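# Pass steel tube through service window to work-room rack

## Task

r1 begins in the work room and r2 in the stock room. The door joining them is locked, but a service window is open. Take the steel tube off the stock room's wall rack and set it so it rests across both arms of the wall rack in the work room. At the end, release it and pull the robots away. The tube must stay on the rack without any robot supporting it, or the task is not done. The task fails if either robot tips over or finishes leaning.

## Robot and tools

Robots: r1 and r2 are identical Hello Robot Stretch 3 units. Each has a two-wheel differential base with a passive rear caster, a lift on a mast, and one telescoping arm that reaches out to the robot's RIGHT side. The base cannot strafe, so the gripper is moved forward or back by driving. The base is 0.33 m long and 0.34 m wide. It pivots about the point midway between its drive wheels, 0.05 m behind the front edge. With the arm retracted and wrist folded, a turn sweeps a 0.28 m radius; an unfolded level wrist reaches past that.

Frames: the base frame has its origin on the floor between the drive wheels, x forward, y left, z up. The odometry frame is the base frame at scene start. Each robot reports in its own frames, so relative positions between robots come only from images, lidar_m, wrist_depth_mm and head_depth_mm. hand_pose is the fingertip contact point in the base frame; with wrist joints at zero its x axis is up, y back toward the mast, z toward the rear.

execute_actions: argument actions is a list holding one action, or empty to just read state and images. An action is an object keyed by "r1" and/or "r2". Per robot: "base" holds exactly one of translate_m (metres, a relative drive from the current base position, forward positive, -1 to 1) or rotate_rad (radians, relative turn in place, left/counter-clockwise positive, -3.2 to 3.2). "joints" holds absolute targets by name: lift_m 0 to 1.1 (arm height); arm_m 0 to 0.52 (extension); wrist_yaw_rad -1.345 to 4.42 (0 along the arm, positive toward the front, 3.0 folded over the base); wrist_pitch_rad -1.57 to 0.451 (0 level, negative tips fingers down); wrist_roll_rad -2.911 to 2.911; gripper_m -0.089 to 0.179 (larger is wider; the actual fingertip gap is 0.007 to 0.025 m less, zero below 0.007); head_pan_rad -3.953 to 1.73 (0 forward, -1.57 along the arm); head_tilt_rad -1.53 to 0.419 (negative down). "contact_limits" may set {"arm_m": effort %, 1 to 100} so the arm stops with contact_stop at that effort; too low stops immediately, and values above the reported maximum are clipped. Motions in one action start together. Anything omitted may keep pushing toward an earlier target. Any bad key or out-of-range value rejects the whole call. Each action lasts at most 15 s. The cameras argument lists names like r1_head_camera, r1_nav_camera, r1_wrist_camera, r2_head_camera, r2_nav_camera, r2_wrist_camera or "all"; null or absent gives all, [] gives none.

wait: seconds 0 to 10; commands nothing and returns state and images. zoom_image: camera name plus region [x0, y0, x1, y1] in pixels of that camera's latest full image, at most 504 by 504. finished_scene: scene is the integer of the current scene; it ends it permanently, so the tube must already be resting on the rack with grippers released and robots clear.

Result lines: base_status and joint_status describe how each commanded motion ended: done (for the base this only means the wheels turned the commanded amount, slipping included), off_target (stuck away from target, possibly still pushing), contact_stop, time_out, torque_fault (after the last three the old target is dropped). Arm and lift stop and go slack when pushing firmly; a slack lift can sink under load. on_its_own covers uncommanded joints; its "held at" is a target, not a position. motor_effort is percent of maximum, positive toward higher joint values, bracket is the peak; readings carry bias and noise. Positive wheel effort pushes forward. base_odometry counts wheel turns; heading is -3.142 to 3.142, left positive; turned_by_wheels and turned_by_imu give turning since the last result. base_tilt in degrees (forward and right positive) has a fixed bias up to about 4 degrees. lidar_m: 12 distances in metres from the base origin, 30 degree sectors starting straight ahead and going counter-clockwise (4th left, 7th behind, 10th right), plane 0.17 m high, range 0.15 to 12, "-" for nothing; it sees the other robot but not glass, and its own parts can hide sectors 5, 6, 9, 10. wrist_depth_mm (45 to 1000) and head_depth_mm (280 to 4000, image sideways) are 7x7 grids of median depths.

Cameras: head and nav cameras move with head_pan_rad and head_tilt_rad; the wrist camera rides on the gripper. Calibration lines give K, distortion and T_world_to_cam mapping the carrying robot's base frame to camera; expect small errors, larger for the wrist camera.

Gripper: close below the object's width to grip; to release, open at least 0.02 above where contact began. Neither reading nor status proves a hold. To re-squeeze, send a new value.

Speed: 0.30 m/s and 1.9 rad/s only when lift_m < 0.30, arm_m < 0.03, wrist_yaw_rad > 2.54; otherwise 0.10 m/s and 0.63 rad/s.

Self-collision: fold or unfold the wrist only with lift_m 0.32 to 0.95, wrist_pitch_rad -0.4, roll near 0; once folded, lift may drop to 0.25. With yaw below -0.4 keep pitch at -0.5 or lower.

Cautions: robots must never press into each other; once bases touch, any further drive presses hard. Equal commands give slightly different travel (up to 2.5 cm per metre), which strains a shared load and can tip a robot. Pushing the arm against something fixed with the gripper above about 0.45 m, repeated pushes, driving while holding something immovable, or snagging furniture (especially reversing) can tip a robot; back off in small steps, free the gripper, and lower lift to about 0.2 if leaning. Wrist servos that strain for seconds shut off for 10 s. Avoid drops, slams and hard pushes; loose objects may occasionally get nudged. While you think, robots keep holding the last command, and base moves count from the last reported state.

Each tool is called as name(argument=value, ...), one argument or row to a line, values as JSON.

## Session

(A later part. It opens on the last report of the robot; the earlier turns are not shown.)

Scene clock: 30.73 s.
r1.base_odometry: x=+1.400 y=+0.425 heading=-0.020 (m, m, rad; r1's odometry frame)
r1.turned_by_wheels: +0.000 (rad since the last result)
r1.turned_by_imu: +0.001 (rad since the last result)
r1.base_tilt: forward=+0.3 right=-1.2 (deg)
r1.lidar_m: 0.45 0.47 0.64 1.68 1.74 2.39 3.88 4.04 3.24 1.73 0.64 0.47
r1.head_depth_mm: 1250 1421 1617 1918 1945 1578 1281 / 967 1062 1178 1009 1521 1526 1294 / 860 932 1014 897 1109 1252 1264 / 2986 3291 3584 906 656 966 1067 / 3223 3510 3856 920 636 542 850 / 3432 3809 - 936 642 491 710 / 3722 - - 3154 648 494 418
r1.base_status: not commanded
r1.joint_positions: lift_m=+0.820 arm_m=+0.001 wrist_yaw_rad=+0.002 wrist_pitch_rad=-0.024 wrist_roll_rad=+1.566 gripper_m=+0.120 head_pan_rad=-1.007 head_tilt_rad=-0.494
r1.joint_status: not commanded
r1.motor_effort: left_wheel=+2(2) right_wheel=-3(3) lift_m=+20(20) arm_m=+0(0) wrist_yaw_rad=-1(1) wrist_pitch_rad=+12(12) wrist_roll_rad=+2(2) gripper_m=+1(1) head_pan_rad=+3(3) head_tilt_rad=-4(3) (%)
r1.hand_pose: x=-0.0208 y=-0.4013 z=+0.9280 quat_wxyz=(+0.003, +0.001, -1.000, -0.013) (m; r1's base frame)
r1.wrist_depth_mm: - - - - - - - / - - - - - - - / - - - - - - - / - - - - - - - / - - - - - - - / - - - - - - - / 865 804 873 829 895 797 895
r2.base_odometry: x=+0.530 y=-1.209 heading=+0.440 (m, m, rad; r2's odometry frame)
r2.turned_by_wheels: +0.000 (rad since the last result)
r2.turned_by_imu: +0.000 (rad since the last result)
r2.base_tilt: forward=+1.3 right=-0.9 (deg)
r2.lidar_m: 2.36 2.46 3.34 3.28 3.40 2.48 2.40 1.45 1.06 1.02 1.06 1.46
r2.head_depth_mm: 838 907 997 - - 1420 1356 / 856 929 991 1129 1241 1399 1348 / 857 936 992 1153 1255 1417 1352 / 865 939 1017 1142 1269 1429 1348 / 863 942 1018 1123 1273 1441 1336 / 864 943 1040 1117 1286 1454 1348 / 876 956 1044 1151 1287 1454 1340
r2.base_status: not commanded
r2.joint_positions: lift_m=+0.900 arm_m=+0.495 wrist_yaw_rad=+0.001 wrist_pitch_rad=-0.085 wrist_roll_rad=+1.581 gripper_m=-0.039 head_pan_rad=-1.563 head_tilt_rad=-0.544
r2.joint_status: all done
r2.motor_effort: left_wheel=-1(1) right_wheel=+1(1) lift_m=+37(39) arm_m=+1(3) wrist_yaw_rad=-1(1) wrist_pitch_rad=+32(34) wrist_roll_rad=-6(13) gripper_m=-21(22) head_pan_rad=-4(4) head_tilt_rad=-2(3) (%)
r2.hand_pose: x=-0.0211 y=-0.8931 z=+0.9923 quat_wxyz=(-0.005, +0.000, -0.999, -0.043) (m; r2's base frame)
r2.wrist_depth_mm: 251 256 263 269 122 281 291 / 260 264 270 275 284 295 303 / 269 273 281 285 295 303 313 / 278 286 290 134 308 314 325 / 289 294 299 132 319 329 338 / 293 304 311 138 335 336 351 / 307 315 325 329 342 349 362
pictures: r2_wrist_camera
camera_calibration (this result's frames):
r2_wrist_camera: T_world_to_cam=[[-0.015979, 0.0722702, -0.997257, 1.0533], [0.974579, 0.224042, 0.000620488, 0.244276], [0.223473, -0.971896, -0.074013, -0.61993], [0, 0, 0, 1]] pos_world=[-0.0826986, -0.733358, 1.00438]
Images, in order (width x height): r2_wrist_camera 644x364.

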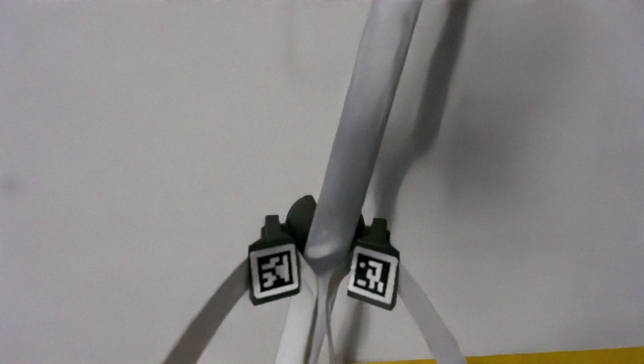

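Bad grip, rear-heavy. Put back and regrasp.

execute_actions(
  actions=[
    {"r2":{"joints":{"lift_m":0.745}}},
  ],
  cameras=[],
)

execute_actions(
  actions=[
    {"r2":{"joints":{"gripper_m":0.1}}},
  ],
  cameras=[],
)

execute_actions(
  actions=[
    {"r2":{"base":{"translate_m":-0.03},"joints":{"arm_m":0.478}}},
  ],
  cameras=["r2_wrist_camera","r2_nav_camera"],
)

execute_actions(
  actions=[
    {"r2":{"joints":{"gripper_m":-0.04}}},
  ],
  cameras=[],
)

execute_actions(
  actions=[
    {"r2":{"joints":{"lift_m":0.8}}},
  ],
  cameras=["r2_wrist_camera"],
)

Scene clock: 33.17 s.
r1.base_odometry: x=+1.400 y=+0.425 heading=-0.020 (m, m, rad; r1's odometry frame)
r1.turned_by_wheels: +0.000 (rad since the last result)
r1.turned_by_imu: +0.001 (rad since the last result)
r1.base_tilt: forward=+0.3 right=-1.3 (deg)
r1.lidar_m: 0.45 0.47 0.64 1.68 1.74 2.39 3.89 4.02 3.24 1.74 0.64 0.47
r1.head_depth_mm: 1245 1417 1632 1931 1950 1579 1291 / 968 1066 1183 1015 1516 1524 1296 / 867 933 1015 896 1107 1251 1265 / 2944 3225 3594 907 655 969 1065 / 3214 3464 3854 917 637 542 850 / 3386 3825 - 929 643 490 709 / 3701 - - 3158 648 494 419
r1.base_status: not commanded
r1.joint_positions: lift_m=+0.820 arm_m=+0.001 wrist_yaw_rad=+0.002 wrist_pitch_rad=-0.024 wrist_roll_rad=+1.566 gripper_m=+0.120 head_pan_rad=-1.007 head_tilt_rad=-0.494
r1.joint_status: not commanded
r1.motor_effort: left_wheel=+2(2) right_wheel=-2(2) lift_m=+20(20) arm_m=+0(1) wrist_yaw_rad=-1(2) wrist_pitch_rad=+12(12) wrist_roll_rad=+2(2) gripper_m=+1(0) head_pan_rad=+3(3) head_tilt_rad=-3(3) (%)
r1.hand_pose: x=-0.0208 y=-0.4013 z=+0.9280 quat_wxyz=(+0.003, +0.001, -1.000, -0.013) (m; r1's base frame)
r1.wrist_depth_mm: - - - - - - - / - - - - - - - / - - - - - - - / - - - - - - - / - - - - - - - / - - - - - - - / 863 807 875 818 862 817 903
r2.base_odometry: x=+0.530 y=-1.209 heading=+0.440 (m, m, rad; r2's odometry frame)
r2.turned_by_wheels: +0.000 (rad since the last result)
r2.turned_by_imu: +0.000 (rad since the last result)
r2.base_tilt: forward=+1.3 right=-0.9 (deg)
r2.lidar_m: 2.36 2.46 3.36 3.28 3.39 2.48 2.39 1.46 1.06 1.02 1.06 1.46
r2.head_depth_mm: 841 914 1013 1064 1239 1376 - / 859 930 1011 1069 - 1429 1349 / 861 932 1019 1095 1281 1419 1349 / 866 941 1029 1100 1276 1429 1353 / 862 945 1019 1124 1272 1453 1340 / 871 941 1036 1108 1287 1460 1346 / 877 955 1044 1154 1290 1458 1333
r2.base_status: not commanded
r2.joint_positions: lift_m=+0.745 arm_m=+0.495 wrist_yaw_rad=+0.001 wrist_pitch_rad=-0.015 wrist_roll_rad=+1.573 gripper_m=-0.039 head_pan_rad=-1.563 head_tilt_rad=-0.545
r2.joint_status: all done
r2.motor_effort: left_wheel=-1(1) right_wheel=+1(1) lift_m=+24(30) arm_m=+2(3) wrist_yaw_rad=-1(1) wrist_pitch_rad=+6(32) wrist_roll_rad=-2(10) gripper_m=-18(22) head_pan_rad=-4(4) head_tilt_rad=-3(2) (%)
r2.hand_pose: x=-0.0210 y=-0.8957 z=+0.8557 quat_wxyz=(+0.000, +0.001, -1.000, -0.008) (m; r2's base frame)
r2.wrist_depth_mm: 263 263 265 267 266 269 270 / 271 274 275 128 278 276 281 / 281 284 282 130 284 292 289 / 292 288 292 133 295 298 299 / 300 303 304 132 307 308 309 / 312 313 314 140 321 323 326 / 322 321 330 236 328 333 337
pictures: none
No camera images: the call's "cameras" was empty. Leave "cameras" out to get every camera's image.

Scene clock: 35.07 s.
r1.base_odometry: x=+1.400 y=+0.425 heading=-0.020 (m, m, rad; r1's odometry frame)
r1.turned_by_wheels: +0.000 (rad since the last result)
r1.turned_by_imu: +0.001 (rad since the last result)
r1.base_tilt: forward=+0.3 right=-1.3 (deg)
r1.lidar_m: 0.45 0.47 0.64 1.68 1.75 2.40 3.88 4.02 3.21 1.73 0.64 0.47
r1.head_depth_mm: 1251 1418 1636 1922 1970 1568 1284 / 975 1065 1183 1010 1510 1532 1293 / 860 932 1013 893 1106 1250 1266 / 2992 3303 3556 910 655 971 1067 / 3211 3537 3903 921 636 542 854 / 3469 3771 - 932 641 491 712 / 3648 - - 3076 648 493 418
r1.base_status: not commanded
r1.joint_positions: lift_m=+0.820 arm_m=+0.001 wrist_yaw_rad=+0.002 wrist_pitch_rad=-0.024 wrist_roll_rad=+1.566 gripper_m=+0.120 head_pan_rad=-1.007 head_tilt_rad=-0.494
r1.joint_status: not commanded
r1.motor_effort: left_wheel=+2(2) right_wheel=-2(3) lift_m=+20(20) arm_m=+0(0) wrist_yaw_rad=-2(2) wrist_pitch_rad=+12(12) wrist_roll_rad=+2(2) gripper_m=+0(1) head_pan_rad=+2(3) head_tilt_rad=-4(2) (%)
r1.hand_pose: x=-0.0208 y=-0.4013 z=+0.9280 quat_wxyz=(+0.003, +0.001, -1.000, -0.013) (m; r1's base frame)
r1.wrist_depth_mm: - - - - - - - / - - - - - - - / - - - - - - - / - - - - - - - / - - - - - - - / - - - - - - - / 841 834 846 828 872 790 876
r2.base_odometry: x=+0.530 y=-1.209 heading=+0.440 (m, m, rad; r2's odometry frame)
r2.turned_by_wheels: +0.000 (rad since the last result)
r2.turned_by_imu: +0.000 (rad since the last result)
r2.base_tilt: forward=+1.3 right=-0.9 (deg)
r2.lidar_m: 2.36 2.45 3.34 3.26 3.40 2.48 2.40 1.46 1.06 1.02 1.06 1.45
r2.head_depth_mm: 838 912 1006 1067 1237 1367 - / 853 931 1011 1080 - 1436 1351 / 861 934 1021 1093 1290 1423 1344 / 865 935 1025 1105 1258 1428 1356 / 864 938 1016 1124 1260 1438 1344 / 865 941 1038 1103 1279 1446 1347 / 873 952 1047 1132 1289 1463 1340
r2.base_status: not commanded
r2.joint_positions: lift_m=+0.745 arm_m=+0.495 wrist_yaw_rad=+0.001 wrist_pitch_rad=-0.016 wrist_roll_rad=+1.573 gripper_m=+0.100 head_pan_rad=-1.563 head_tilt_rad=-0.545
r2.joint_status: all done
r2.motor_effort: left_wheel=+0(1) right_wheel=+1(1) lift_m=+25(25) arm_m=+2(2) wrist_yaw_rad=-1(1) wrist_pitch_rad=+6(6) wrist_roll_rad=-2(1) gripper_m=+0(81) head_pan_rad=-4(4) head_tilt_rad=-2(2) (%)
r2.hand_pose: x=-0.0210 y=-0.8957 z=+0.8555 quat_wxyz=(+0.000, +0.001, -1.000, -0.008) (m; r2's base frame)
r2.wrist_depth_mm: 264 261 265 112 269 267 274 / 269 271 273 115 272 281 279 / 281 283 283 118 286 285 289 / 291 294 292 122 297 299 298 / 297 300 300 126 305 307 313 / 313 311 314 129 320 320 321 / 325 323 325 134 326 337 339
pictures: none
No camera images: the call's "cameras" was empty. Leave "cameras" out to get every camera's image.

Scene clock: 36.23 s.
r1.base_odometry: x=+1.400 y=+0.425 heading=-0.020 (m, m, rad; r1's odometry frame)
r1.turned_by_wheels: +0.000 (rad since the last result)
r1.turned_by_imu: +0.000 (rad since the last result)
r1.base_tilt: forward=+0.3 right=-1.2 (deg)
r1.lidar_m: 0.45 0.47 0.64 1.68 1.75 2.40 3.89 4.04 3.22 1.73 0.64 0.47
r1.head_depth_mm: 1255 1427 1629 1920 1954 1588 1287 / 972 1063 1183 1006 1517 1535 1293 / 860 930 1011 891 1101 1251 1270 / 2993 3230 3543 905 654 973 1066 / 3199 3453 3858 916 635 541 851 / 3409 3751 - 931 642 490 707 / 3731 - - 3155 647 493 419
r1.base_status: not commanded
r1.joint_positions: lift_m=+0.820 arm_m=+0.001 wrist_yaw_rad=+0.002 wrist_pitch_rad=-0.024 wrist_roll_rad=+1.566 gripper_m=+0.120 head_pan_rad=-1.007 head_tilt_rad=-0.494
r1.joint_status: not commanded
r1.motor_effort: left_wheel=+2(2) right_wheel=-3(2) lift_m=+20(20) arm_m=+1(2) wrist_yaw_rad=-2(2) wrist_pitch_rad=+12(12) wrist_roll_rad=+2(2) gripper_m=+0(1) head_pan_rad=+3(3) head_tilt_rad=-3(2) (%)
r1.hand_pose: x=-0.0208 y=-0.4013 z=+0.9280 quat_wxyz=(+0.003, +0.001, -1.000, -0.013) (m; r1's base frame)
r1.wrist_depth_mm: - - - - - - - / - - - - - - - / - - - - - - - / - - - - - - - / - - - - - - - / - - - - - - - / 850 804 860 825 865 813 872
r2.base_odometry: x=+0.503 y=-1.222 heading=+0.440 (m, m, rad; r2's odometry frame)
r2.turned_by_wheels: +0.000 (rad since the last result)
r2.turned_by_imu: +0.000 (rad since the last result)
r2.base_tilt: forward=+1.3 right=-0.9 (deg)
r2.lidar_m: 2.39 2.48 3.39 3.28 3.35 2.45 2.36 1.46 1.06 1.02 1.06 1.45
r2.head_depth_mm: 839 920 1009 1084 1236 1372 - / 858 926 1005 1030 - 1435 1354 / 858 935 1023 1092 1302 1414 1354 / 863 945 1029 1116 1280 1427 1351 / 869 948 1037 1124 1268 1436 1332 / 863 931 1026 1098 1285 1453 1350 / 879 948 1047 1134 1290 1476 1336
r2.base_status: done
r2.joint_positions: lift_m=+0.745 arm_m=+0.478 wrist_yaw_rad=+0.001 wrist_pitch_rad=-0.016 wrist_roll_rad=+1.573 gripper_m=+0.100 head_pan_rad=-1.563 head_tilt_rad=-0.545
r2.joint_status: all done
r2.motor_effort: left_wheel=-1(5) right_wheel=+1(3) lift_m=+25(25) arm_m=-3(2) wrist_yaw_rad=+0(1) wrist_pitch_rad=+6(6) wrist_roll_rad=-1(1) gripper_m=+0(1) head_pan_rad=-4(4) head_tilt_rad=-2(2) (%)
r2.hand_pose: x=-0.0210 y=-0.8790 z=+0.8555 quat_wxyz=(+0.000, +0.001, -1.000, -0.008) (m; r2's base frame)
r2.wrist_depth_mm: 276 280 280 279 286 284 286 / 287 290 289 135 293 294 297 / 297 301 296 138 301 307 305 / 310 309 310 142 312 312 320 / 320 320 321 147 323 328 326 / 327 330 333 326 337 335 342 / 343 345 346 341 354 352 353
pictures: r2_nav_camera (sideways: a quarter turn counterclockwise sets it upright), r2_wrist_camera
camera_calibration (this result's frames):
r2_nav_camera: T_world_to_cam=[[0.0600815, -0.573325, 0.817122, -1.02512], [-0.997632, -0.00704255, 0.0684128, -0.0271644], [-0.0334682, -0.819298, -0.572391, 0.699478], [0, 0, 0, 1]] pos_world=[0.057901, -0.0148391, 1.23988]
r2_wrist_camera: T_world_to_cam=[[-0.0245684, 0.00276707, -0.999694, 0.856701], [0.974263, 0.224207, -0.0233228, 0.261695], [0.224074, -0.974538, -0.00820425, -0.675015], [0, 0, 0, 1]] pos_world=[-0.082659, -0.718872, 0.857004]
Images, in order (width x height): r2_nav_camera 672x504, r2_wrist_camera 644x364.

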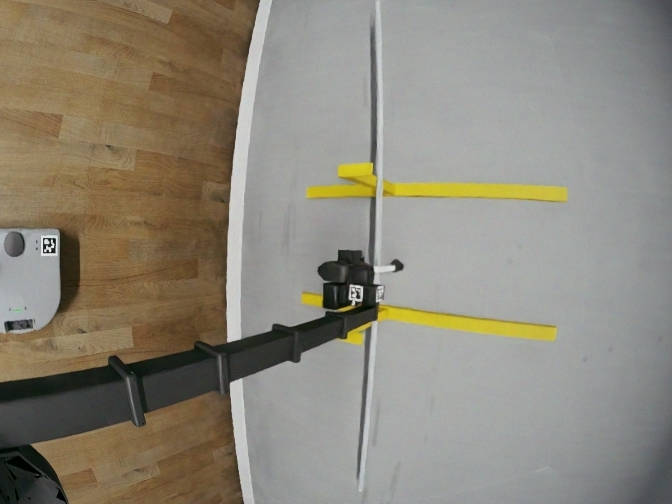

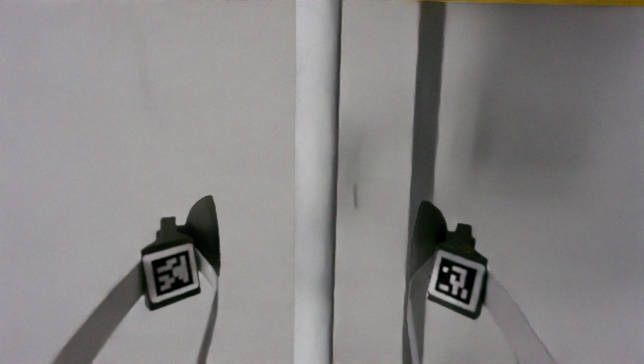

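Scene clock: 38.13 s.
r1.base_odometry: x=+1.400 y=+0.425 heading=-0.020 (m, m, rad; r1's odometry frame)
r1.turned_by_wheels: +0.000 (rad since the last result)
r1.turned_by_imu: +0.001 (rad since the last result)
r1.base_tilt: forward=+0.2 right=-1.4 (deg)
r1.lidar_m: 0.45 0.47 0.64 1.68 1.75 2.40 3.88 4.04 3.21 1.74 0.64 0.47
r1.head_depth_mm: 1254 1414 1641 1926 1957 1576 1294 / 969 1070 1183 1009 1523 1539 1296 / 863 929 1018 894 1104 1251 1270 / 2957 3224 3583 906 654 968 1068 / 3225 3519 3771 920 636 541 852 / 3430 3778 - 931 642 490 709 / 3734 - - 3141 649 493 419
r1.base_status: not commanded
r1.joint_positions: lift_m=+0.820 arm_m=+0.001 wrist_yaw_rad=+0.002 wrist_pitch_rad=-0.024 wrist_roll_rad=+1.566 gripper_m=+0.120 head_pan_rad=-1.007 head_tilt_rad=-0.494
r1.joint_status: not commanded
r1.motor_effort: left_wheel=+2(2) right_wheel=-3(3) lift_m=+20(20) arm_m=+0(0) wrist_yaw_rad=-2(1) wrist_pitch_rad=+12(12) wrist_roll_rad=+2(2) gripper_m=+0(0) head_pan_rad=+3(2) head_tilt_rad=-3(2) (%)
r1.hand_pose: x=-0.0208 y=-0.4013 z=+0.9280 quat_wxyz=(+0.003, +0.001, -1.000, -0.013) (m; r1's base frame)
r1.wrist_depth_mm: - - - - - - - / - - - - - - - / - - - - - - - / - - - - - - - / - - - - - - - / - - - - - - - / 883 832 863 831 853 793 884
r2.base_odometry: x=+0.503 y=-1.222 heading=+0.440 (m, m, rad; r2's odometry frame)
r2.turned_by_wheels: +0.000 (rad since the last result)
r2.turned_by_imu: +0.000 (rad since the last result)
r2.base_tilt: forward=+1.3 right=-0.9 (deg)
r2.lidar_m: 2.39 2.49 3.40 3.28 3.34 2.45 2.36 1.46 1.06 1.02 1.06 1.45
r2.head_depth_mm: 843 919 1010 1082 1241 1371 - / 856 920 1004 1027 - 1431 1347 / 859 935 1018 1087 1297 1414 1346 / 866 938 1027 1118 1280 1432 1348 / 870 944 1028 1122 1274 1433 1347 / 861 934 1024 1101 1289 1451 1347 / 876 950 1040 1132 1291 1454 1337
r2.base_status: not commanded
r2.joint_positions: lift_m=+0.745 arm_m=+0.478 wrist_yaw_rad=+0.001 wrist_pitch_rad=-0.016 wrist_roll_rad=+1.573 gripper_m=-0.039 head_pan_rad=-1.563 head_tilt_rad=-0.545
r2.joint_status: all done
r2.motor_effort: left_wheel=-1(2) right_wheel=+2(1) lift_m=+25(25) arm_m=-3(2) wrist_yaw_rad=+0(1) wrist_pitch_rad=+6(6) wrist_roll_rad=-1(2) gripper_m=-19(97) head_pan_rad=-4(4) head_tilt_rad=-3(1) (%)
r2.hand_pose: x=-0.0210 y=-0.8790 z=+0.8555 quat_wxyz=(+0.000, +0.001, -1.000, -0.008) (m; r2's base frame)
r2.wrist_depth_mm: 280 276 282 124 284 284 289 / 287 286 290 128 292 298 297 / 296 300 299 131 303 305 306 / 305 309 312 135 314 316 319 / 320 319 319 137 321 328 324 / 328 331 334 143 334 339 339 / 345 340 346 343 354 355 357
pictures: none
No camera images: the call's "cameras" was empty. Leave "cameras" out to get every camera's image.

Scene clock: 39.47 s.
r1.base_odometry: x=+1.400 y=+0.425 heading=-0.020 (m, m, rad; r1's odometry frame)
r1.turned_by_wheels: +0.000 (rad since the last result)
r1.turned_by_imu: +0.000 (rad since the last result)
r1.base_tilt: forward=+0.3 right=-1.2 (deg)
r1.lidar_m: 0.45 0.47 0.64 1.68 1.75 2.40 3.88 4.07 3.23 1.73 0.64 0.46
r1.head_depth_mm: 1246 1425 1617 1922 1958 1574 1282 / 969 1063 1181 1005 1513 1537 1291 / 860 931 1013 891 1104 1253 1265 / 2951 3235 3535 906 656 971 1062 / 3191 3524 3866 918 634 541 855 / 3476 3788 - 930 643 490 708 / 3745 - - 3117 649 494 418
r1.base_status: not commanded
r1.joint_positions: lift_m=+0.820 arm_m=+0.001 wrist_yaw_rad=+0.002 wrist_pitch_rad=-0.024 wrist_roll_rad=+1.566 gripper_m=+0.120 head_pan_rad=-1.007 head_tilt_rad=-0.494
r1.joint_status: not commanded
r1.motor_effort: left_wheel=+2(2) right_wheel=-3(3) lift_m=+20(20) arm_m=+1(1) wrist_yaw_rad=-1(2) wrist_pitch_rad=+12(12) wrist_roll_rad=+2(2) gripper_m=+1(1) head_pan_rad=+3(3) head_tilt_rad=-2(3) (%)
r1.hand_pose: x=-0.0208 y=-0.4013 z=+0.9280 quat_wxyz=(+0.003, +0.001, -1.000, -0.013) (m; r1's base frame)
r1.wrist_depth_mm: - - - - - - - / - - - - - - - / - - - - - - - / - - - - - - - / - - - - - - - / - - - - - - - / 822 798 848 840 883 788 892
r2.base_odometry: x=+0.503 y=-1.222 heading=+0.440 (m, m, rad; r2's odometry frame)
r2.turned_by_wheels: +0.000 (rad since the last result)
r2.turned_by_imu: +0.000 (rad since the last result)
r2.base_tilt: forward=+1.4 right=-0.8 (deg)
r2.lidar_m: 2.40 2.49 3.39 3.29 3.34 2.45 2.36 1.46 1.06 1.02 1.06 1.45
r2.head_depth_mm: 841 923 1008 1081 1214 - - / 855 923 1004 1060 1227 1422 1362 / 862 935 1022 - 1270 1419 1349 / 862 938 1027 1106 1270 1422 1350 / 871 948 1038 1134 1270 1451 1347 / 857 926 1030 1091 1277 1462 1338 / 879 953 1044 1155 1282 1455 1338
r2.base_status: not commanded
r2.joint_positions: lift_m=+0.800 arm_m=+0.478 wrist_yaw_rad=+0.001 wrist_pitch_rad=-0.085 wrist_roll_rad=+1.573 gripper_m=-0.039 head_pan_rad=-1.563 head_tilt_rad=-0.545
r2.joint_status: all done
r2.motor_effort: left_wheel=-1(1) right_wheel=+2(1) lift_m=+37(39) arm_m=-1(2) wrist_yaw_rad=-1(1) wrist_pitch_rad=+32(35) wrist_roll_rad=-1(1) gripper_m=-23(24) head_pan_rad=-4(5) head_tilt_rad=-2(2) (%)
r2.hand_pose: x=-0.0210 y=-0.8764 z=+0.8922 quat_wxyz=(+0.000, +0.001, -0.999, -0.043) (m; r2's base frame)
r2.wrist_depth_mm: 265 271 277 281 291 296 308 / 276 281 288 291 303 309 319 / 283 289 296 297 313 326 329 / 291 298 303 309 322 334 342 / 304 309 317 134 335 348 356 / 314 321 328 140 351 361 369 / 323 326 346 344 361 377 393
pictures: r2_wrist_camera
camera_calibration (this result's frames):
r2_wrist_camera: T_world_to_cam=[[-0.0246729, 0.0725533, -0.997059, 0.952183], [0.974262, 0.225285, -0.0077154, 0.248991], [0.224062, -0.971588, -0.0762444, -0.608881], [0, 0, 0, 1]] pos_world=[-0.0826626, -0.716759, 0.90488]
Images, in order (width x height): r2_wrist_camera 644x364.

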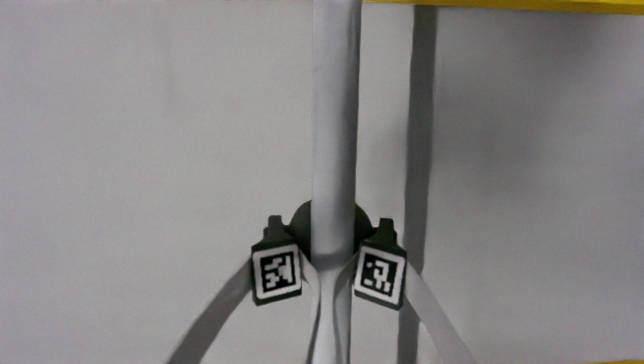

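execute_actions(
  actions=[
    {"r2":{"joints":{"lift_m":0.93}}},
  ],
  cameras=[],
)

execute_actions(
  actions=[
    {"r2":{"base":{"translate_m":-0.28},"joints":{"arm_m":0}},"r1":{"base":{"translate_m":0.2}}},
  ],
  cameras=[],
)

execute_actions(
  actions=[
    {"r2":{"base":{"rotate_rad":1.57},"joints":{"head_pan_rad":-0.4,"head_tilt_rad":-0.3}}},
  ],
  cameras=["r2_nav_camera"],
)

execute_actions(
  actions=[
    {"r2":{"base":{"translate_m":1}}},
  ],
  cameras=[],
)

execute_actions(
  actions=[
    {"r2":{"base":{"translate_m":1}}},
  ],
  cameras=["r2_nav_camera","r2_wrist_camera","r1_nav_camera"],
)

Scene clock: 41.77 s.
r1.base_odometry: x=+1.400 y=+0.425 heading=-0.020 (m, m, rad; r1's odometry frame)
r1.turned_by_wheels: +0.000 (rad since the last result)
r1.turned_by_imu: +0.001 (rad since the last result)
r1.base_tilt: forward=+0.3 right=-1.3 (deg)
r1.lidar_m: 0.45 0.47 0.64 1.68 1.75 2.40 3.87 4.05 3.22 1.73 0.64 0.46
r1.head_depth_mm: 1255 1414 1632 1918 1968 1574 1289 / 969 1065 1184 1008 1516 1534 1292 / 860 934 1009 893 1103 1249 1270 / 2943 3263 3550 905 654 970 1064 / 3218 3525 3843 918 636 542 855 / 3450 3788 - 931 641 490 709 / 3714 - - 3095 649 494 418
r1.base_status: not commanded
r1.joint_positions: lift_m=+0.820 arm_m=+0.001 wrist_yaw_rad=+0.002 wrist_pitch_rad=-0.024 wrist_roll_rad=+1.566 gripper_m=+0.120 head_pan_rad=-1.007 head_tilt_rad=-0.494
r1.joint_status: not commanded
r1.motor_effort: left_wheel=+2(2) right_wheel=-2(3) lift_m=+20(20) arm_m=+0(0) wrist_yaw_rad=-2(2) wrist_pitch_rad=+12(12) wrist_roll_rad=+2(2) gripper_m=+1(0) head_pan_rad=+2(3) head_tilt_rad=-3(3) (%)
r1.hand_pose: x=-0.0208 y=-0.4013 z=+0.9280 quat_wxyz=(+0.003, +0.001, -1.000, -0.013) (m; r1's base frame)
r1.wrist_depth_mm: - - - - - - - / - - - - - - - / - - - - - - - / - - - - - - - / - - - - - - - / - - - - - - - / 837 798 878 813 831 807 879
r2.base_odometry: x=+0.503 y=-1.222 heading=+0.440 (m, m, rad; r2's odometry frame)
r2.turned_by_wheels: +0.000 (rad since the last result)
r2.turned_by_imu: +0.000 (rad since the last result)
r2.base_tilt: forward=+1.3 right=-0.8 (deg)
r2.lidar_m: 2.40 2.49 3.41 3.28 3.34 2.45 2.36 1.45 1.06 1.02 1.07 1.46
r2.head_depth_mm: 840 924 990 - 1259 1420 1356 / 855 922 - 1104 1234 1404 1346 / 859 934 - 1149 1259 1414 1354 / 864 941 1010 1138 1262 1440 1346 / 868 942 1020 1138 1266 1445 1343 / 862 930 1009 1098 1278 1457 1345 / 873 955 1037 1155 1288 1463 1326
r2.base_status: not commanded
r2.joint_positions: lift_m=+0.930 arm_m=+0.478 wrist_yaw_rad=+0.001 wrist_pitch_rad=-0.086 wrist_roll_rad=+1.573 gripper_m=-0.039 head_pan_rad=-1.563 head_tilt_rad=-0.545
r2.joint_status: all done
r2.motor_effort: left_wheel=+0(1) right_wheel=+1(1) lift_m=+37(39) arm_m=-2(3) wrist_yaw_rad=-1(1) wrist_pitch_rad=+32(32) wrist_roll_rad=-2(1) gripper_m=-23(23) head_pan_rad=-4(4) head_tilt_rad=-1(2) (%)
r2.hand_pose: x=-0.0210 y=-0.8764 z=+1.0221 quat_wxyz=(+0.000, +0.001, -0.999, -0.043) (m; r2's base frame)
r2.wrist_depth_mm: 269 273 279 283 290 298 309 / 275 280 288 289 302 311 321 / 284 288 301 301 314 319 330 / 293 298 308 314 325 331 343 / 302 308 320 135 337 345 358 / 313 322 327 141 350 360 372 / 324 333 342 346 360 383 390
pictures: none
No camera images: the call's "cameras" was empty. Leave "cameras" out to get every camera's image.

Scene clock: 46.47 s.
r1.base_odometry: x=+1.600 y=+0.421 heading=-0.020 (m, m, rad; r1's odometry frame)
r1.turned_by_wheels: +0.000 (rad since the last result)
r1.turned_by_imu: +0.002 (rad since the last result)
r1.base_tilt: forward=+0.3 right=-1.2 (deg)
r1.lidar_m: 0.25 0.26 0.35 0.90 1.74 2.40 4.09 4.23 3.23 0.95 0.35 0.26
r1.head_depth_mm: 771 830 913 866 612 1431 1284 / 828 884 960 881 618 476 410 / 2829 3073 3380 896 624 478 389 / 3043 3283 3573 907 629 482 392 / 3227 3492 3858 3032 635 486 394 / 3413 3777 - 3084 639 490 396 / 3681 - - 3129 2149 494 399
r1.base_status: done
r1.joint_positions: lift_m=+0.820 arm_m=+0.001 wrist_yaw_rad=+0.002 wrist_pitch_rad=-0.024 wrist_roll_rad=+1.566 gripper_m=+0.120 head_pan_rad=-1.007 head_tilt_rad=-0.494
r1.joint_status: not commanded
r1.motor_effort: left_wheel=+2(7) right_wheel=-3(3) lift_m=+20(20) arm_m=+0(0) wrist_yaw_rad=-2(1) wrist_pitch_rad=+12(12) wrist_roll_rad=+2(2) gripper_m=+1(1) head_pan_rad=+2(3) head_tilt_rad=-3(3) (%)
r1.hand_pose: x=-0.0208 y=-0.4013 z=+0.9280 quat_wxyz=(+0.003, +0.001, -1.000, -0.013) (m; r1's base frame)
r1.wrist_depth_mm: - - - - - - - / - - - - - - - / - - - - - - - / - - - - - - - / - - - - - - - / 745 751 734 743 753 797 781 / 722 - 745 722 543 501 557
r2.base_odometry: x=+0.250 y=-1.341 heading=+0.440 (m, m, rad; r2's odometry frame)
r2.turned_by_wheels: +0.000 (rad since the last result)
r2.turned_by_imu: -0.001 (rad since the last result)
r2.base_tilt: forward=+1.4 right=-0.9 (deg)
r2.lidar_m: 2.67 2.78 3.41 3.28 2.96 2.17 2.08 1.45 1.07 1.02 1.06 1.45
r2.head_depth_mm: 852 920 1010 1116 1221 1353 - / 860 930 1017 1123 1230 1404 - / 863 933 1020 1127 1220 - - / 863 936 1021 1129 1232 1395 - / 861 940 1024 1112 1251 1438 1350 / 868 948 1036 1142 1240 1444 1339 / 877 955 1041 1153 1251 1459 1331
r2.base_status: done
r2.joint_positions: lift_m=+0.930 arm_m=+0.000 wrist_yaw_rad=+0.000 wrist_pitch_rad=-0.086 wrist_roll_rad=+1.573 gripper_m=-0.039 head_pan_rad=-1.563 head_tilt_rad=-0.545
r2.joint_status: all done
r2.motor_effort: left_wheel=-1(5) right_wheel=+2(3) lift_m=+37(37) arm_m=-2(3) wrist_yaw_rad=+0(1) wrist_pitch_rad=+32(32) wrist_roll_rad=-2(2) gripper_m=-23(23) head_pan_rad=-4(4) head_tilt_rad=-2(2) (%)
r2.hand_pose: x=-0.0215 y=-0.3984 z=+1.0221 quat_wxyz=(+0.000, +0.000, -0.999, -0.043) (m; r2's base frame)
r2.wrist_depth_mm: 691 705 718 733 753 766 796 / 717 737 737 769 791 795 846 / 714 739 772 777 815 824 855 / 757 768 783 787 836 839 908 / 792 809 837 135 850 881 938 / 796 847 852 141 906 901 947 / 825 862 877 878 897 940 999
pictures: none
No camera images: the call's "cameras" was empty. Leave "cameras" out to get every camera's image.

Scene clock: 49.90 s.
r1.base_odometry: x=+1.600 y=+0.421 heading=-0.020 (m, m, rad; r1's odometry frame)
r1.turned_by_wheels: +0.000 (rad since the last result)
r1.turned_by_imu: +0.001 (rad since the last result)
r1.base_tilt: forward=+0.3 right=-1.2 (deg)
r1.lidar_m: 0.25 0.26 0.35 0.90 1.75 2.39 4.09 4.25 3.21 0.95 0.35 0.26
r1.head_depth_mm: 771 828 911 869 612 1432 1288 / 830 886 957 882 617 475 409 / 2823 3089 3360 893 625 479 389 / 3024 3271 3585 906 629 482 391 / 3198 3490 3843 3039 635 487 394 / 3439 3739 - 3061 643 490 396 / 3747 - - 3135 2151 494 398
r1.base_status: not commanded
r1.joint_positions: lift_m=+0.820 arm_m=+0.001 wrist_yaw_rad=+0.002 wrist_pitch_rad=-0.024 wrist_roll_rad=+1.566 gripper_m=+0.120 head_pan_rad=-1.007 head_tilt_rad=-0.494
r1.joint_status: not commanded
r1.motor_effort: left_wheel=+2(2) right_wheel=-3(3) lift_m=+21(20) arm_m=+0(0) wrist_yaw_rad=-2(1) wrist_pitch_rad=+12(12) wrist_roll_rad=+2(2) gripper_m=+1(1) head_pan_rad=+3(3) head_tilt_rad=-2(2) (%)
r1.hand_pose: x=-0.0208 y=-0.4013 z=+0.9280 quat_wxyz=(+0.003, +0.001, -1.000, -0.013) (m; r1's base frame)
r1.wrist_depth_mm: - - - - - - - / - - - - - - - / - - - - - - - / - - - - - - - / - - - - - - - / 740 730 726 766 746 796 761 / 723 - 733 711 555 513 568
r2.base_odometry: x=+0.250 y=-1.341 heading=+2.010 (m, m, rad; r2's odometry frame)
r2.turned_by_wheels: +1.570 (rad since the last result)
r2.turned_by_imu: +1.565 (rad since the last result)
r2.base_tilt: forward=+1.4 right=-0.9 (deg)
r2.lidar_m: 3.29 2.96 2.16 2.08 1.46 1.06 1.02 1.06 1.45 2.68 2.78 3.42
r2.head_depth_mm: 3638 3798 - - 3113 2017 1654 / 3435 3633 3886 - 3087 2155 1666 / 3359 3454 3679 3860 2891 2146 1649 / 3172 3416 3558 3710 2842 2131 1649 / 3065 3327 3492 3603 3006 2134 1641 / 2936 - - 3450 2970 2096 1623 / 2806 - - 3317 2954 2092 1622
r2.base_status: done
r2.joint_positions: lift_m=+0.930 arm_m=+0.000 wrist_yaw_rad=+0.003 wrist_pitch_rad=-0.086 wrist_roll_rad=+1.573 gripper_m=-0.039 head_pan_rad=-0.407 head_tilt_rad=-0.310
r2.joint_status: all done
r2.motor_effort: left_wheel=-1(4) right_wheel=+1(5) lift_m=+38(37) arm_m=-2(3) wrist_yaw_rad=-2(2) wrist_pitch_rad=+32(32) wrist_roll_rad=-2(1) gripper_m=-23(23) head_pan_rad=+3(58) head_tilt_rad=+5(19) (%)
r2.hand_pose: x=-0.0207 y=-0.3984 z=+1.0221 quat_wxyz=(+0.000, +0.001, -0.999, -0.043) (m; r2's base frame)
r2.wrist_depth_mm: - - - - - - - / - - - - - - - / - - - - - - - / - - - - - - - / - - - 134 - - - / - - - 139 - - - / - - - - - - -
pictures: r2_nav_camera (sideways: a quarter turn counterclockwise sets it upright)
camera_calibration (this result's frames):
r2_nav_camera: T_world_to_cam=[[0.360284, -0.094663, 0.928027, -1.17161], [-0.410034, -0.90965, 0.066397, -0.0281451], [0.837895, -0.404445, -0.366547, 0.42632], [0, 0, 0, 1]] pos_world=[0.0533585, 0.0359129, 1.24542]
Images, in order (width x height): r2_nav_camera 672x504.

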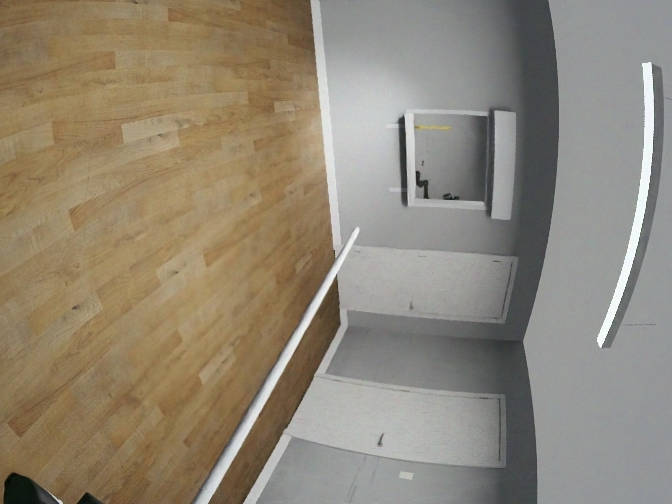

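Scene clock: 60.87 s.
r1.base_odometry: x=+1.600 y=+0.421 heading=-0.020 (m, m, rad; r1's odometry frame)
r1.turned_by_wheels: +0.000 (rad since the last result)
r1.turned_by_imu: +0.003 (rad since the last result)
r1.base_tilt: forward=+0.3 right=-1.3 (deg)
r1.lidar_m: 0.25 0.26 0.35 0.90 1.75 2.40 4.08 4.21 3.23 0.95 0.35 0.26
r1.head_depth_mm: 771 829 909 870 613 1440 1285 / 830 885 959 882 615 475 410 / 2842 3058 3335 894 622 478 389 / 3026 3254 3549 905 628 483 391 / 3269 3491 3851 3038 636 486 394 / 3479 3785 - 3114 641 490 396 / 3656 - - 3102 2162 493 399
r1.base_status: not commanded
r1.joint_positions: lift_m=+0.820 arm_m=+0.001 wrist_yaw_rad=+0.002 wrist_pitch_rad=-0.024 wrist_roll_rad=+1.566 gripper_m=+0.120 head_pan_rad=-1.007 head_tilt_rad=-0.494
r1.joint_status: not commanded
r1.motor_effort: left_wheel=+2(2) right_wheel=-2(2) lift_m=+20(20) arm_m=+0(0) wrist_yaw_rad=-1(2) wrist_pitch_rad=+12(12) wrist_roll_rad=+2(2) gripper_m=+1(0) head_pan_rad=+3(3) head_tilt_rad=-3(3) (%)
r1.hand_pose: x=-0.0208 y=-0.4013 z=+0.9280 quat_wxyz=(+0.003, +0.001, -1.000, -0.013) (m; r1's base frame)
r1.wrist_depth_mm: - - - - - - - / - - - - - - - / - - - - - - - / - - - - - - - / - - - - - - - / 734 742 710 755 752 795 763 / 744 - 751 721 559 500 554
r2.base_odometry: x=-0.175 y=-0.436 heading=+2.010 (m, m, rad; r2's odometry frame)
r2.turned_by_wheels: +0.000 (rad since the last result)
r2.turned_by_imu: +0.007 (rad since the last result)
r2.base_tilt: forward=+1.4 right=-0.9 (deg)
r2.lidar_m: 2.29 2.38 2.16 2.08 2.16 2.09 2.03 2.10 2.77 2.68 2.76 2.37
r2.head_depth_mm: 2434 2590 2755 2899 3009 2070 1671 / 2370 2550 2677 2751 2878 2061 1664 / 2226 2389 2533 2659 2782 2132 1647 / 2057 2735 2769 2580 2684 2124 1644 / 1966 - - 2449 2591 2123 1650 / 1894 - - 2357 2510 2106 1624 / 1805 - - 2264 2418 2099 1611
r2.base_status: done
r2.joint_positions: lift_m=+0.930 arm_m=+0.000 wrist_yaw_rad=+0.001 wrist_pitch_rad=-0.086 wrist_roll_rad=+1.573 gripper_m=-0.039 head_pan_rad=-0.407 head_tilt_rad=-0.310
r2.joint_status: not commanded
r2.motor_effort: left_wheel=-2(2) right_wheel=+2(4) lift_m=+37(37) arm_m=-3(3) wrist_yaw_rad=+0(1) wrist_pitch_rad=+32(32) wrist_roll_rad=-1(2) gripper_m=-23(23) head_pan_rad=+4(4) head_tilt_rad=+4(4) (%)
r2.hand_pose: x=-0.0212 y=-0.3984 z=+1.0221 quat_wxyz=(+0.000, +0.000, -0.999, -0.043) (m; r2's base frame)
r2.wrist_depth_mm: - - - - - - - / - - - - - - - / - - - - - - - / - - - - - - - / - - - 134 - - - / - - - 137 - - - / - - - - - - -
pictures: none
No camera images: the call's "cameras" was empty. Leave "cameras" out to get every camera's image.

Scene clock: 71.83 s.
r1.base_odometry: x=+1.600 y=+0.421 heading=-0.020 (m, m, rad; r1's odometry frame)
r1.turned_by_wheels: +0.000 (rad since the last result)
r1.turned_by_imu: +0.003 (rad since the last result)
r1.base_tilt: forward=+0.3 right=-1.2 (deg)
r1.lidar_m: 0.25 0.26 0.35 0.90 1.74 2.41 4.09 4.23 3.22 0.95 0.35 0.26
r1.head_depth_mm: 771 827 906 869 615 1443 1284 / 831 887 955 884 619 475 409 / 2861 3112 3359 894 623 480 388 / 3039 3289 3531 906 632 482 391 / 3214 3460 3853 3023 636 486 394 / 3438 3802 - 3092 642 489 396 / 3683 - - 2963 1979 494 398
r1.base_status: not commanded
r1.joint_positions: lift_m=+0.820 arm_m=+0.001 wrist_yaw_rad=+0.002 wrist_pitch_rad=-0.024 wrist_roll_rad=+1.566 gripper_m=+0.120 head_pan_rad=-1.007 head_tilt_rad=-0.494
r1.joint_status: not commanded
r1.motor_effort: left_wheel=+2(2) right_wheel=-3(3) lift_m=+20(20) arm_m=+0(0) wrist_yaw_rad=-2(2) wrist_pitch_rad=+12(12) wrist_roll_rad=+2(2) gripper_m=+1(0) head_pan_rad=+3(3) head_tilt_rad=-3(4) (%)
r1.hand_pose: x=-0.0208 y=-0.4013 z=+0.9280 quat_wxyz=(+0.003, +0.001, -1.000, -0.013) (m; r1's base frame)
r1.wrist_depth_mm: - - - - - - - / - - - - - - - / - - - - - - - / - - - - - - - / - - - - - - - / 735 748 740 744 757 794 767 / 769 - 738 723 547 514 570
r2.base_odometry: x=-0.600 y=+0.469 heading=+2.010 (m, m, rad; r2's odometry frame)
r2.turned_by_wheels: +0.000 (rad since the last result)
r2.turned_by_imu: +0.007 (rad since the last result)
r2.base_tilt: forward=+1.3 right=-0.9 (deg)
r2.lidar_m: 1.29 1.35 1.85 2.07 2.16 2.97 3.00 3.15 2.78 2.67 1.81 1.33
r2.head_depth_mm: 1349 1460 1531 1589 1708 1808 1686 / 1309 - 2017 1567 1632 1727 1657 / 1322 - - 1538 1540 1647 1656 / - - - 1512 1473 1573 1623 / - - - 1487 1423 1504 1573 / 3925 - - 1466 1368 1436 1504 / 3950 - - 1327 1310 1374 1451
r2.base_status: done
r2.joint_positions: lift_m=+0.930 arm_m=+0.000 wrist_yaw_rad=+0.000 wrist_pitch_rad=-0.086 wrist_roll_rad=+1.573 gripper_m=-0.039 head_pan_rad=-0.407 head_tilt_rad=-0.310
r2.joint_status: not commanded
r2.motor_effort: left_wheel=-2(2) right_wheel=+2(7) lift_m=+37(37) arm_m=-3(2) wrist_yaw_rad=+0(0) wrist_pitch_rad=+32(32) wrist_roll_rad=-1(1) gripper_m=-23(23) head_pan_rad=+5(4) head_tilt_rad=+6(4) (%)
r2.hand_pose: x=-0.0213 y=-0.3984 z=+1.0221 quat_wxyz=(+0.000, +0.000, -0.999, -0.043) (m; r2's base frame)
r2.wrist_depth_mm: - - - - - - - / - - - - - - - / - - - - - - - / - - - - - - - / - - - 134 - - - / - - - 137 - - - / - - - - - - -
pictures: r1_nav_camera (sideways: a quarter turn counterclockwise sets it upright), r2_nav_camera (sideways: a quarter turn counterclockwise sets it upright), r2_wrist_camera
camera_calibration (this result's frames):
r1_nav_camera: T_world_to_cam=[[0.271957, -0.396407, 0.87687, -1.09758], [-0.820443, -0.571714, -0.00399882, 0.0593463], [0.502904, -0.718335, -0.480711, 0.581143], [0, 0, 0, 1]] pos_world=[0.0549247, 0.0162967, 1.24203]
r2_nav_camera: T_world_to_cam=[[0.360131, -0.0945975, 0.928093, -1.17169], [-0.410045, -0.909646, 0.0663941, -0.0281412], [0.837955, -0.40447, -0.366381, 0.426104], [0, 0, 0, 1]] pos_world=[0.0533678, 0.0359089, 1.24542]
r2_wrist_camera: T_world_to_cam=[[-0.024593, 0.0728024, -0.997043, 1.04715], [0.974515, 0.224191, -0.00766731, 0.142105], [0.22297, -0.971822, -0.0764606, -0.134382], [0, 0, 0, 1]] pos_world=[-0.0827678, -0.238689, 1.03487]
Images, in order (width x height): r1_nav_camera 672x504, r2_nav_camera 672x504, r2_wrist_camera 644x364.

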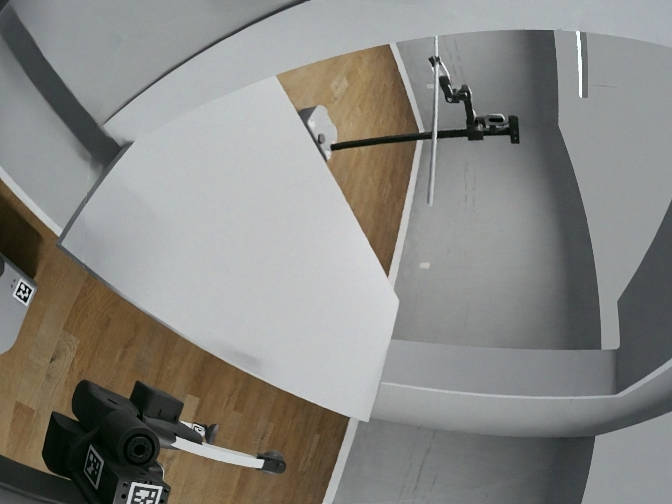

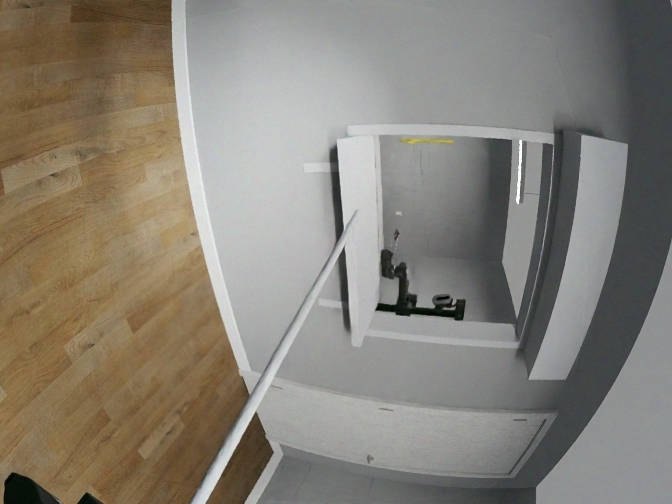

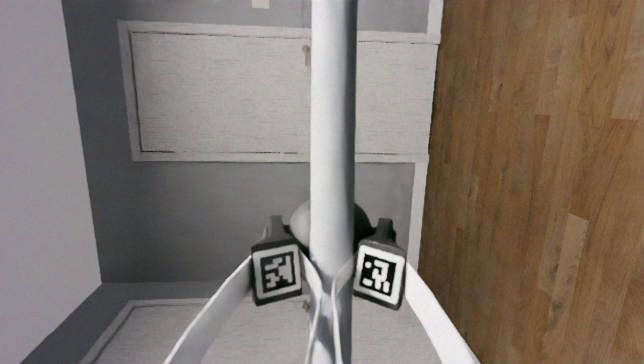

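execute_actions(
  actions=[
    {"r2":{"base":{"translate_m":1.0},"joints":{"wrist_yaw_rad":-0.08}}},
  ],
  cameras=["r1_head_camera","r2_head_camera","r1_wrist_camera"],
)

Scene clock: 86.20 s.
r1.base_odometry: x=+1.600 y=+0.421 heading=-0.020 (m, m, rad; r1's odometry frame)
r1.turned_by_wheels: +0.000 (rad since the last result)
r1.turned_by_imu: +0.004 (rad since the last result)
r1.base_tilt: forward=+0.3 right=-1.2 (deg)
r1.lidar_m: 0.25 0.26 0.35 0.90 1.75 2.40 4.08 4.24 3.21 0.95 0.35 0.26
r1.head_depth_mm: 769 830 909 821 615 1431 1285 / 833 888 959 835 617 477 409 / 2803 3052 3331 842 624 479 390 / 2955 1206 3499 857 631 482 391 / 3197 3385 1039 2838 634 486 394 / 3459 3785 - 2947 642 489 397 / 3721 - - 3140 2158 494 398
r1.base_status: not commanded
r1.joint_positions: lift_m=+0.820 arm_m=+0.001 wrist_yaw_rad=+0.002 wrist_pitch_rad=-0.024 wrist_roll_rad=+1.566 gripper_m=+0.120 head_pan_rad=-1.007 head_tilt_rad=-0.494
r1.joint_status: not commanded
r1.motor_effort: left_wheel=+2(2) right_wheel=-3(2) lift_m=+20(20) arm_m=+1(0) wrist_yaw_rad=-1(2) wrist_pitch_rad=+12(12) wrist_roll_rad=+2(2) gripper_m=+1(1) head_pan_rad=+3(3) head_tilt_rad=-2(2) (%)
r1.hand_pose: x=-0.0208 y=-0.4013 z=+0.9280 quat_wxyz=(+0.003, +0.001, -1.000, -0.013) (m; r1's base frame)
r1.wrist_depth_mm: - - - - - - - / - - - - - - - / - - - - - - - / - - - - - - - / - - - - - - - / 722 765 721 743 766 802 770 / 752 - 735 708 549 504 566
r2.base_odometry: x=-1.025 y=+1.375 heading=+2.009 (m, m, rad; r2's odometry frame)
r2.turned_by_wheels: +0.000 (rad since the last result)
r2.turned_by_imu: +0.007 (rad since the last result)
r2.base_tilt: forward=+1.4 right=-0.9 (deg)
r2.lidar_m: 0.29 0.30 0.42 1.21 2.15 2.98 4.00 3.77 2.77 1.05 0.40 0.30
r2.head_depth_mm: 3941 - - - 3106 594 495 / - - - - 3075 641 494 / - - - - 2898 637 493 / - - - - 3014 634 490 / - - - - 3019 608 459 / - - - - - - 288 / - - - - - - 287
r2.base_status: done
r2.joint_positions: lift_m=+0.930 arm_m=+0.000 wrist_yaw_rad=-0.080 wrist_pitch_rad=-0.086 wrist_roll_rad=+1.573 gripper_m=-0.039 head_pan_rad=-0.407 head_tilt_rad=-0.310
r2.joint_status: all done
r2.motor_effort: left_wheel=-2(3) right_wheel=+2(5) lift_m=+37(37) arm_m=-2(3) wrist_yaw_rad=+0(5) wrist_pitch_rad=+32(32) wrist_roll_rad=-1(1) gripper_m=-23(23) head_pan_rad=+4(5) head_tilt_rad=+4(4) (%)
r2.hand_pose: x=-0.0416 y=-0.3976 z=+1.0221 quat_wxyz=(-0.002, -0.040, -0.998, -0.043) (m; r2's base frame)
r2.wrist_depth_mm: - - - - - - - / - - - - - - - / - - - - - - - / - - - - - - - / - - - 134 - - - / 782 799 823 137 818 842 894 / 774 812 810 563 405 642 644
pictures: r1_head_camera (sideways: a quarter turn clockwise sets it upright), r1_wrist_camera, r2_head_camera (sideways: a quarter turn clockwise sets it upright)
camera_calibration (this result's frames):
r1_head_camera: T_world_to_cam=[[-0.175623, 0.388584, -0.904522, 1.201], [0.83588, 0.544234, 0.0715081, -0.0967934], [0.520059, -0.743513, -0.420389, 0.496686], [0, 0, 0, 1]] pos_world=[0.033526, -0.0447193, 1.30206]
r1_wrist_camera: T_world_to_cam=[[0.00158546, -0.0244715, -0.999699, 0.920737], [0.990499, 0.137512, -0.00179526, 0.11539], [0.137514, -0.990198, 0.024457, -0.25792], [0, 0, 0, 1]] pos_world=[-0.0802854, -0.248728, 0.926976]
r2_head_camera: T_world_to_cam=[[-0.281242, 0.0561965, -0.95799, 1.26372], [0.362839, 0.930403, -0.0519421, 0.0703669], [0.888398, -0.362204, -0.282059, 0.321723], [0, 0, 0, 1]] pos_world=[0.04406, -0.0199566, 1.30503]
Images, in order (width x height): r1_head_camera 896x504, r1_wrist_camera 644x364, r2_head_camera 896x504.

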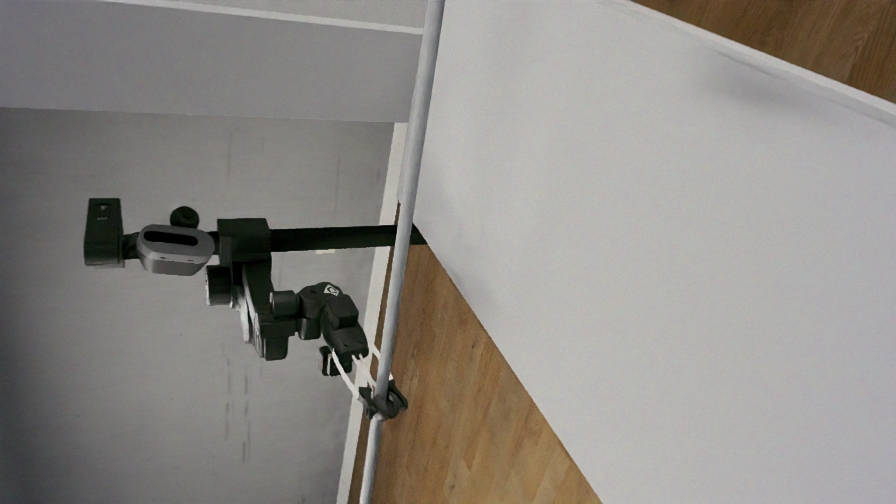

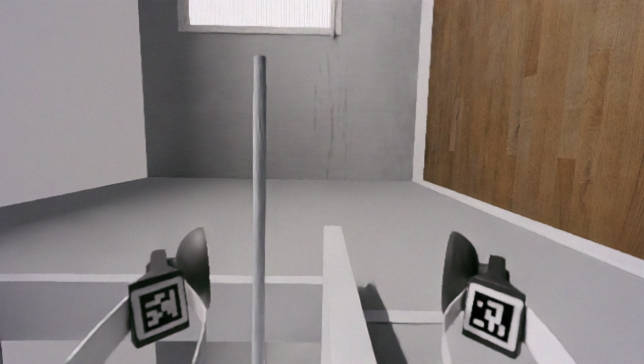

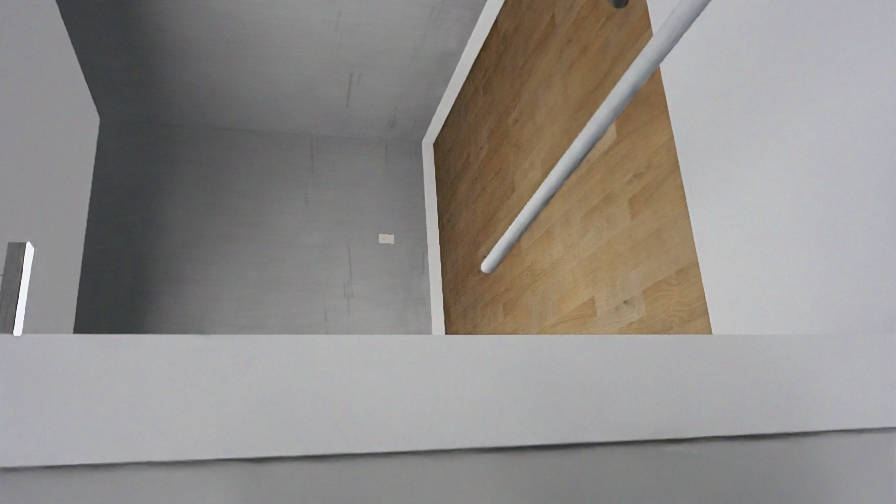

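execute_actions(
  actions=[
    {"r2":{"base":{"translate_m":0.06},"joints":{"lift_m":0.865}},"r1":{"joints":{"lift_m":0.835,"arm_m":0.2}}},
  ],
  cameras=["r1_head_camera","r1_wrist_camera"],
)

Scene clock: 89.20 s.
r1.base_odometry: x=+1.600 y=+0.421 heading=-0.020 (m, m, rad; r1's odometry frame)
r1.turned_by_wheels: +0.000 (rad since the last result)
r1.turned_by_imu: +0.001 (rad since the last result)
r1.base_tilt: forward=+0.3 right=-1.3 (deg)
r1.lidar_m: 0.25 0.26 0.35 0.90 1.75 2.40 4.07 4.24 3.23 0.96 0.35 0.26
r1.head_depth_mm: 769 828 912 871 615 1436 1289 / 832 885 960 881 616 476 409 / 2790 2992 3220 890 623 478 389 / 2952 3237 1214 851 628 483 391 / 3236 3571 3745 995 636 485 394 / 3454 3766 - 2918 643 489 396 / 3722 - - 2989 2167 494 399
r1.base_status: not commanded
r1.joint_positions: lift_m=+0.835 arm_m=+0.200 wrist_yaw_rad=+0.001 wrist_pitch_rad=-0.023 wrist_roll_rad=+1.566 gripper_m=+0.120 head_pan_rad=-1.007 head_tilt_rad=-0.494
r1.joint_status: all done
r1.motor_effort: left_wheel=+2(1) right_wheel=-2(3) lift_m=+20(25) arm_m=+3(3) wrist_yaw_rad=-1(1) wrist_pitch_rad=+11(12) wrist_roll_rad=+1(2) gripper_m=+1(1) head_pan_rad=+2(2) head_tilt_rad=-3(3) (%)
r1.hand_pose: x=-0.0210 y=-0.6003 z=+0.9433 quat_wxyz=(+0.003, +0.001, -1.000, -0.012) (m; r1's base frame)
r1.wrist_depth_mm: - - - - - - - / - - - - - - - / - - - - - - - / - - - - - - - / - - - - - - - / 730 747 718 494 748 801 769 / 552 542 545 478 542 508 565
r2.base_odometry: x=-1.050 y=+1.429 heading=+2.009 (m, m, rad; r2's odometry frame)
r2.turned_by_wheels: +0.000 (rad since the last result)
r2.turned_by_imu: +0.000 (rad since the last result)
r2.base_tilt: forward=+1.4 right=-0.9 (deg)
r2.lidar_m: 0.23 0.24 0.33 0.96 2.14 2.98 4.08 3.77 2.78 0.84 0.32 0.24
r2.head_depth_mm: 3947 - - - 2738 644 496 / - - - - 2935 616 494 / - - - - 3053 2134 491 / - - - - 2842 2145 490 / - - - - - - - / - - - - - - - / - - - - - - -
r2.base_status: done
r2.joint_positions: lift_m=+0.865 arm_m=+0.000 wrist_yaw_rad=-0.080 wrist_pitch_rad=-0.086 wrist_roll_rad=+1.573 gripper_m=-0.039 head_pan_rad=-0.407 head_tilt_rad=-0.310
r2.joint_status: all done
r2.motor_effort: left_wheel=-1(4) right_wheel=+2(5) lift_m=+32(32) arm_m=-2(2) wrist_yaw_rad=+0(1) wrist_pitch_rad=+32(32) wrist_roll_rad=-1(1) gripper_m=-23(23) head_pan_rad=+5(4) head_tilt_rad=+5(5) (%)
r2.hand_pose: x=-0.0415 y=-0.3976 z=+0.9574 quat_wxyz=(-0.002, -0.040, -0.998, -0.043) (m; r2's base frame)
r2.wrist_depth_mm: - - - - - - - / - - - - - - - / - - - - - - - / - - - - - - - / - 989 - 134 - - 993 / 755 793 783 138 702 705 708 / - - - 290 470 529 531
pictures: r1_head_camera (sideways: a quarter turn clockwise sets it upright), r1_wrist_camera
camera_calibration (this result's frames):
r1_head_camera: T_world_to_cam=[[-0.175677, 0.388611, -0.904499, 1.20097], [0.835842, 0.544292, 0.0715088, -0.0967941], [0.520101, -0.743456, -0.420437, 0.496748], [0, 0, 0, 1]] pos_world=[0.0335292, -0.0447173, 1.30205]
r1_wrist_camera: T_world_to_cam=[[0.0020467, -0.0258072, -0.999665, 0.930372], [0.990599, 0.136792, -0.00150325, 0.142264], [0.136785, -0.990264, 0.0258446, -0.456735], [0, 0, 0, 1]] pos_world=[-0.0803564, -0.447738, 0.942078]
Images, in order (width x height): r1_head_camera 896x504, r1_wrist_camera 644x364.

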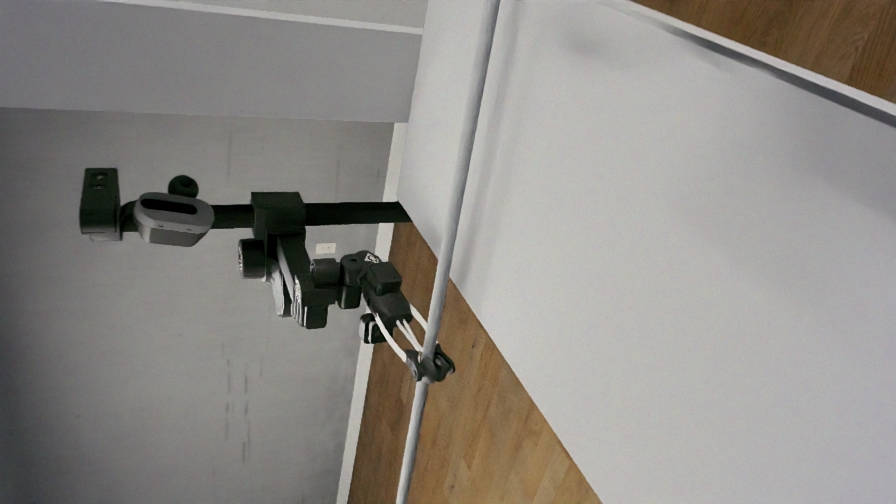

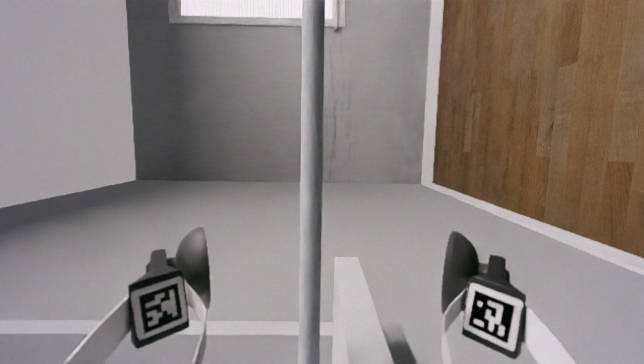

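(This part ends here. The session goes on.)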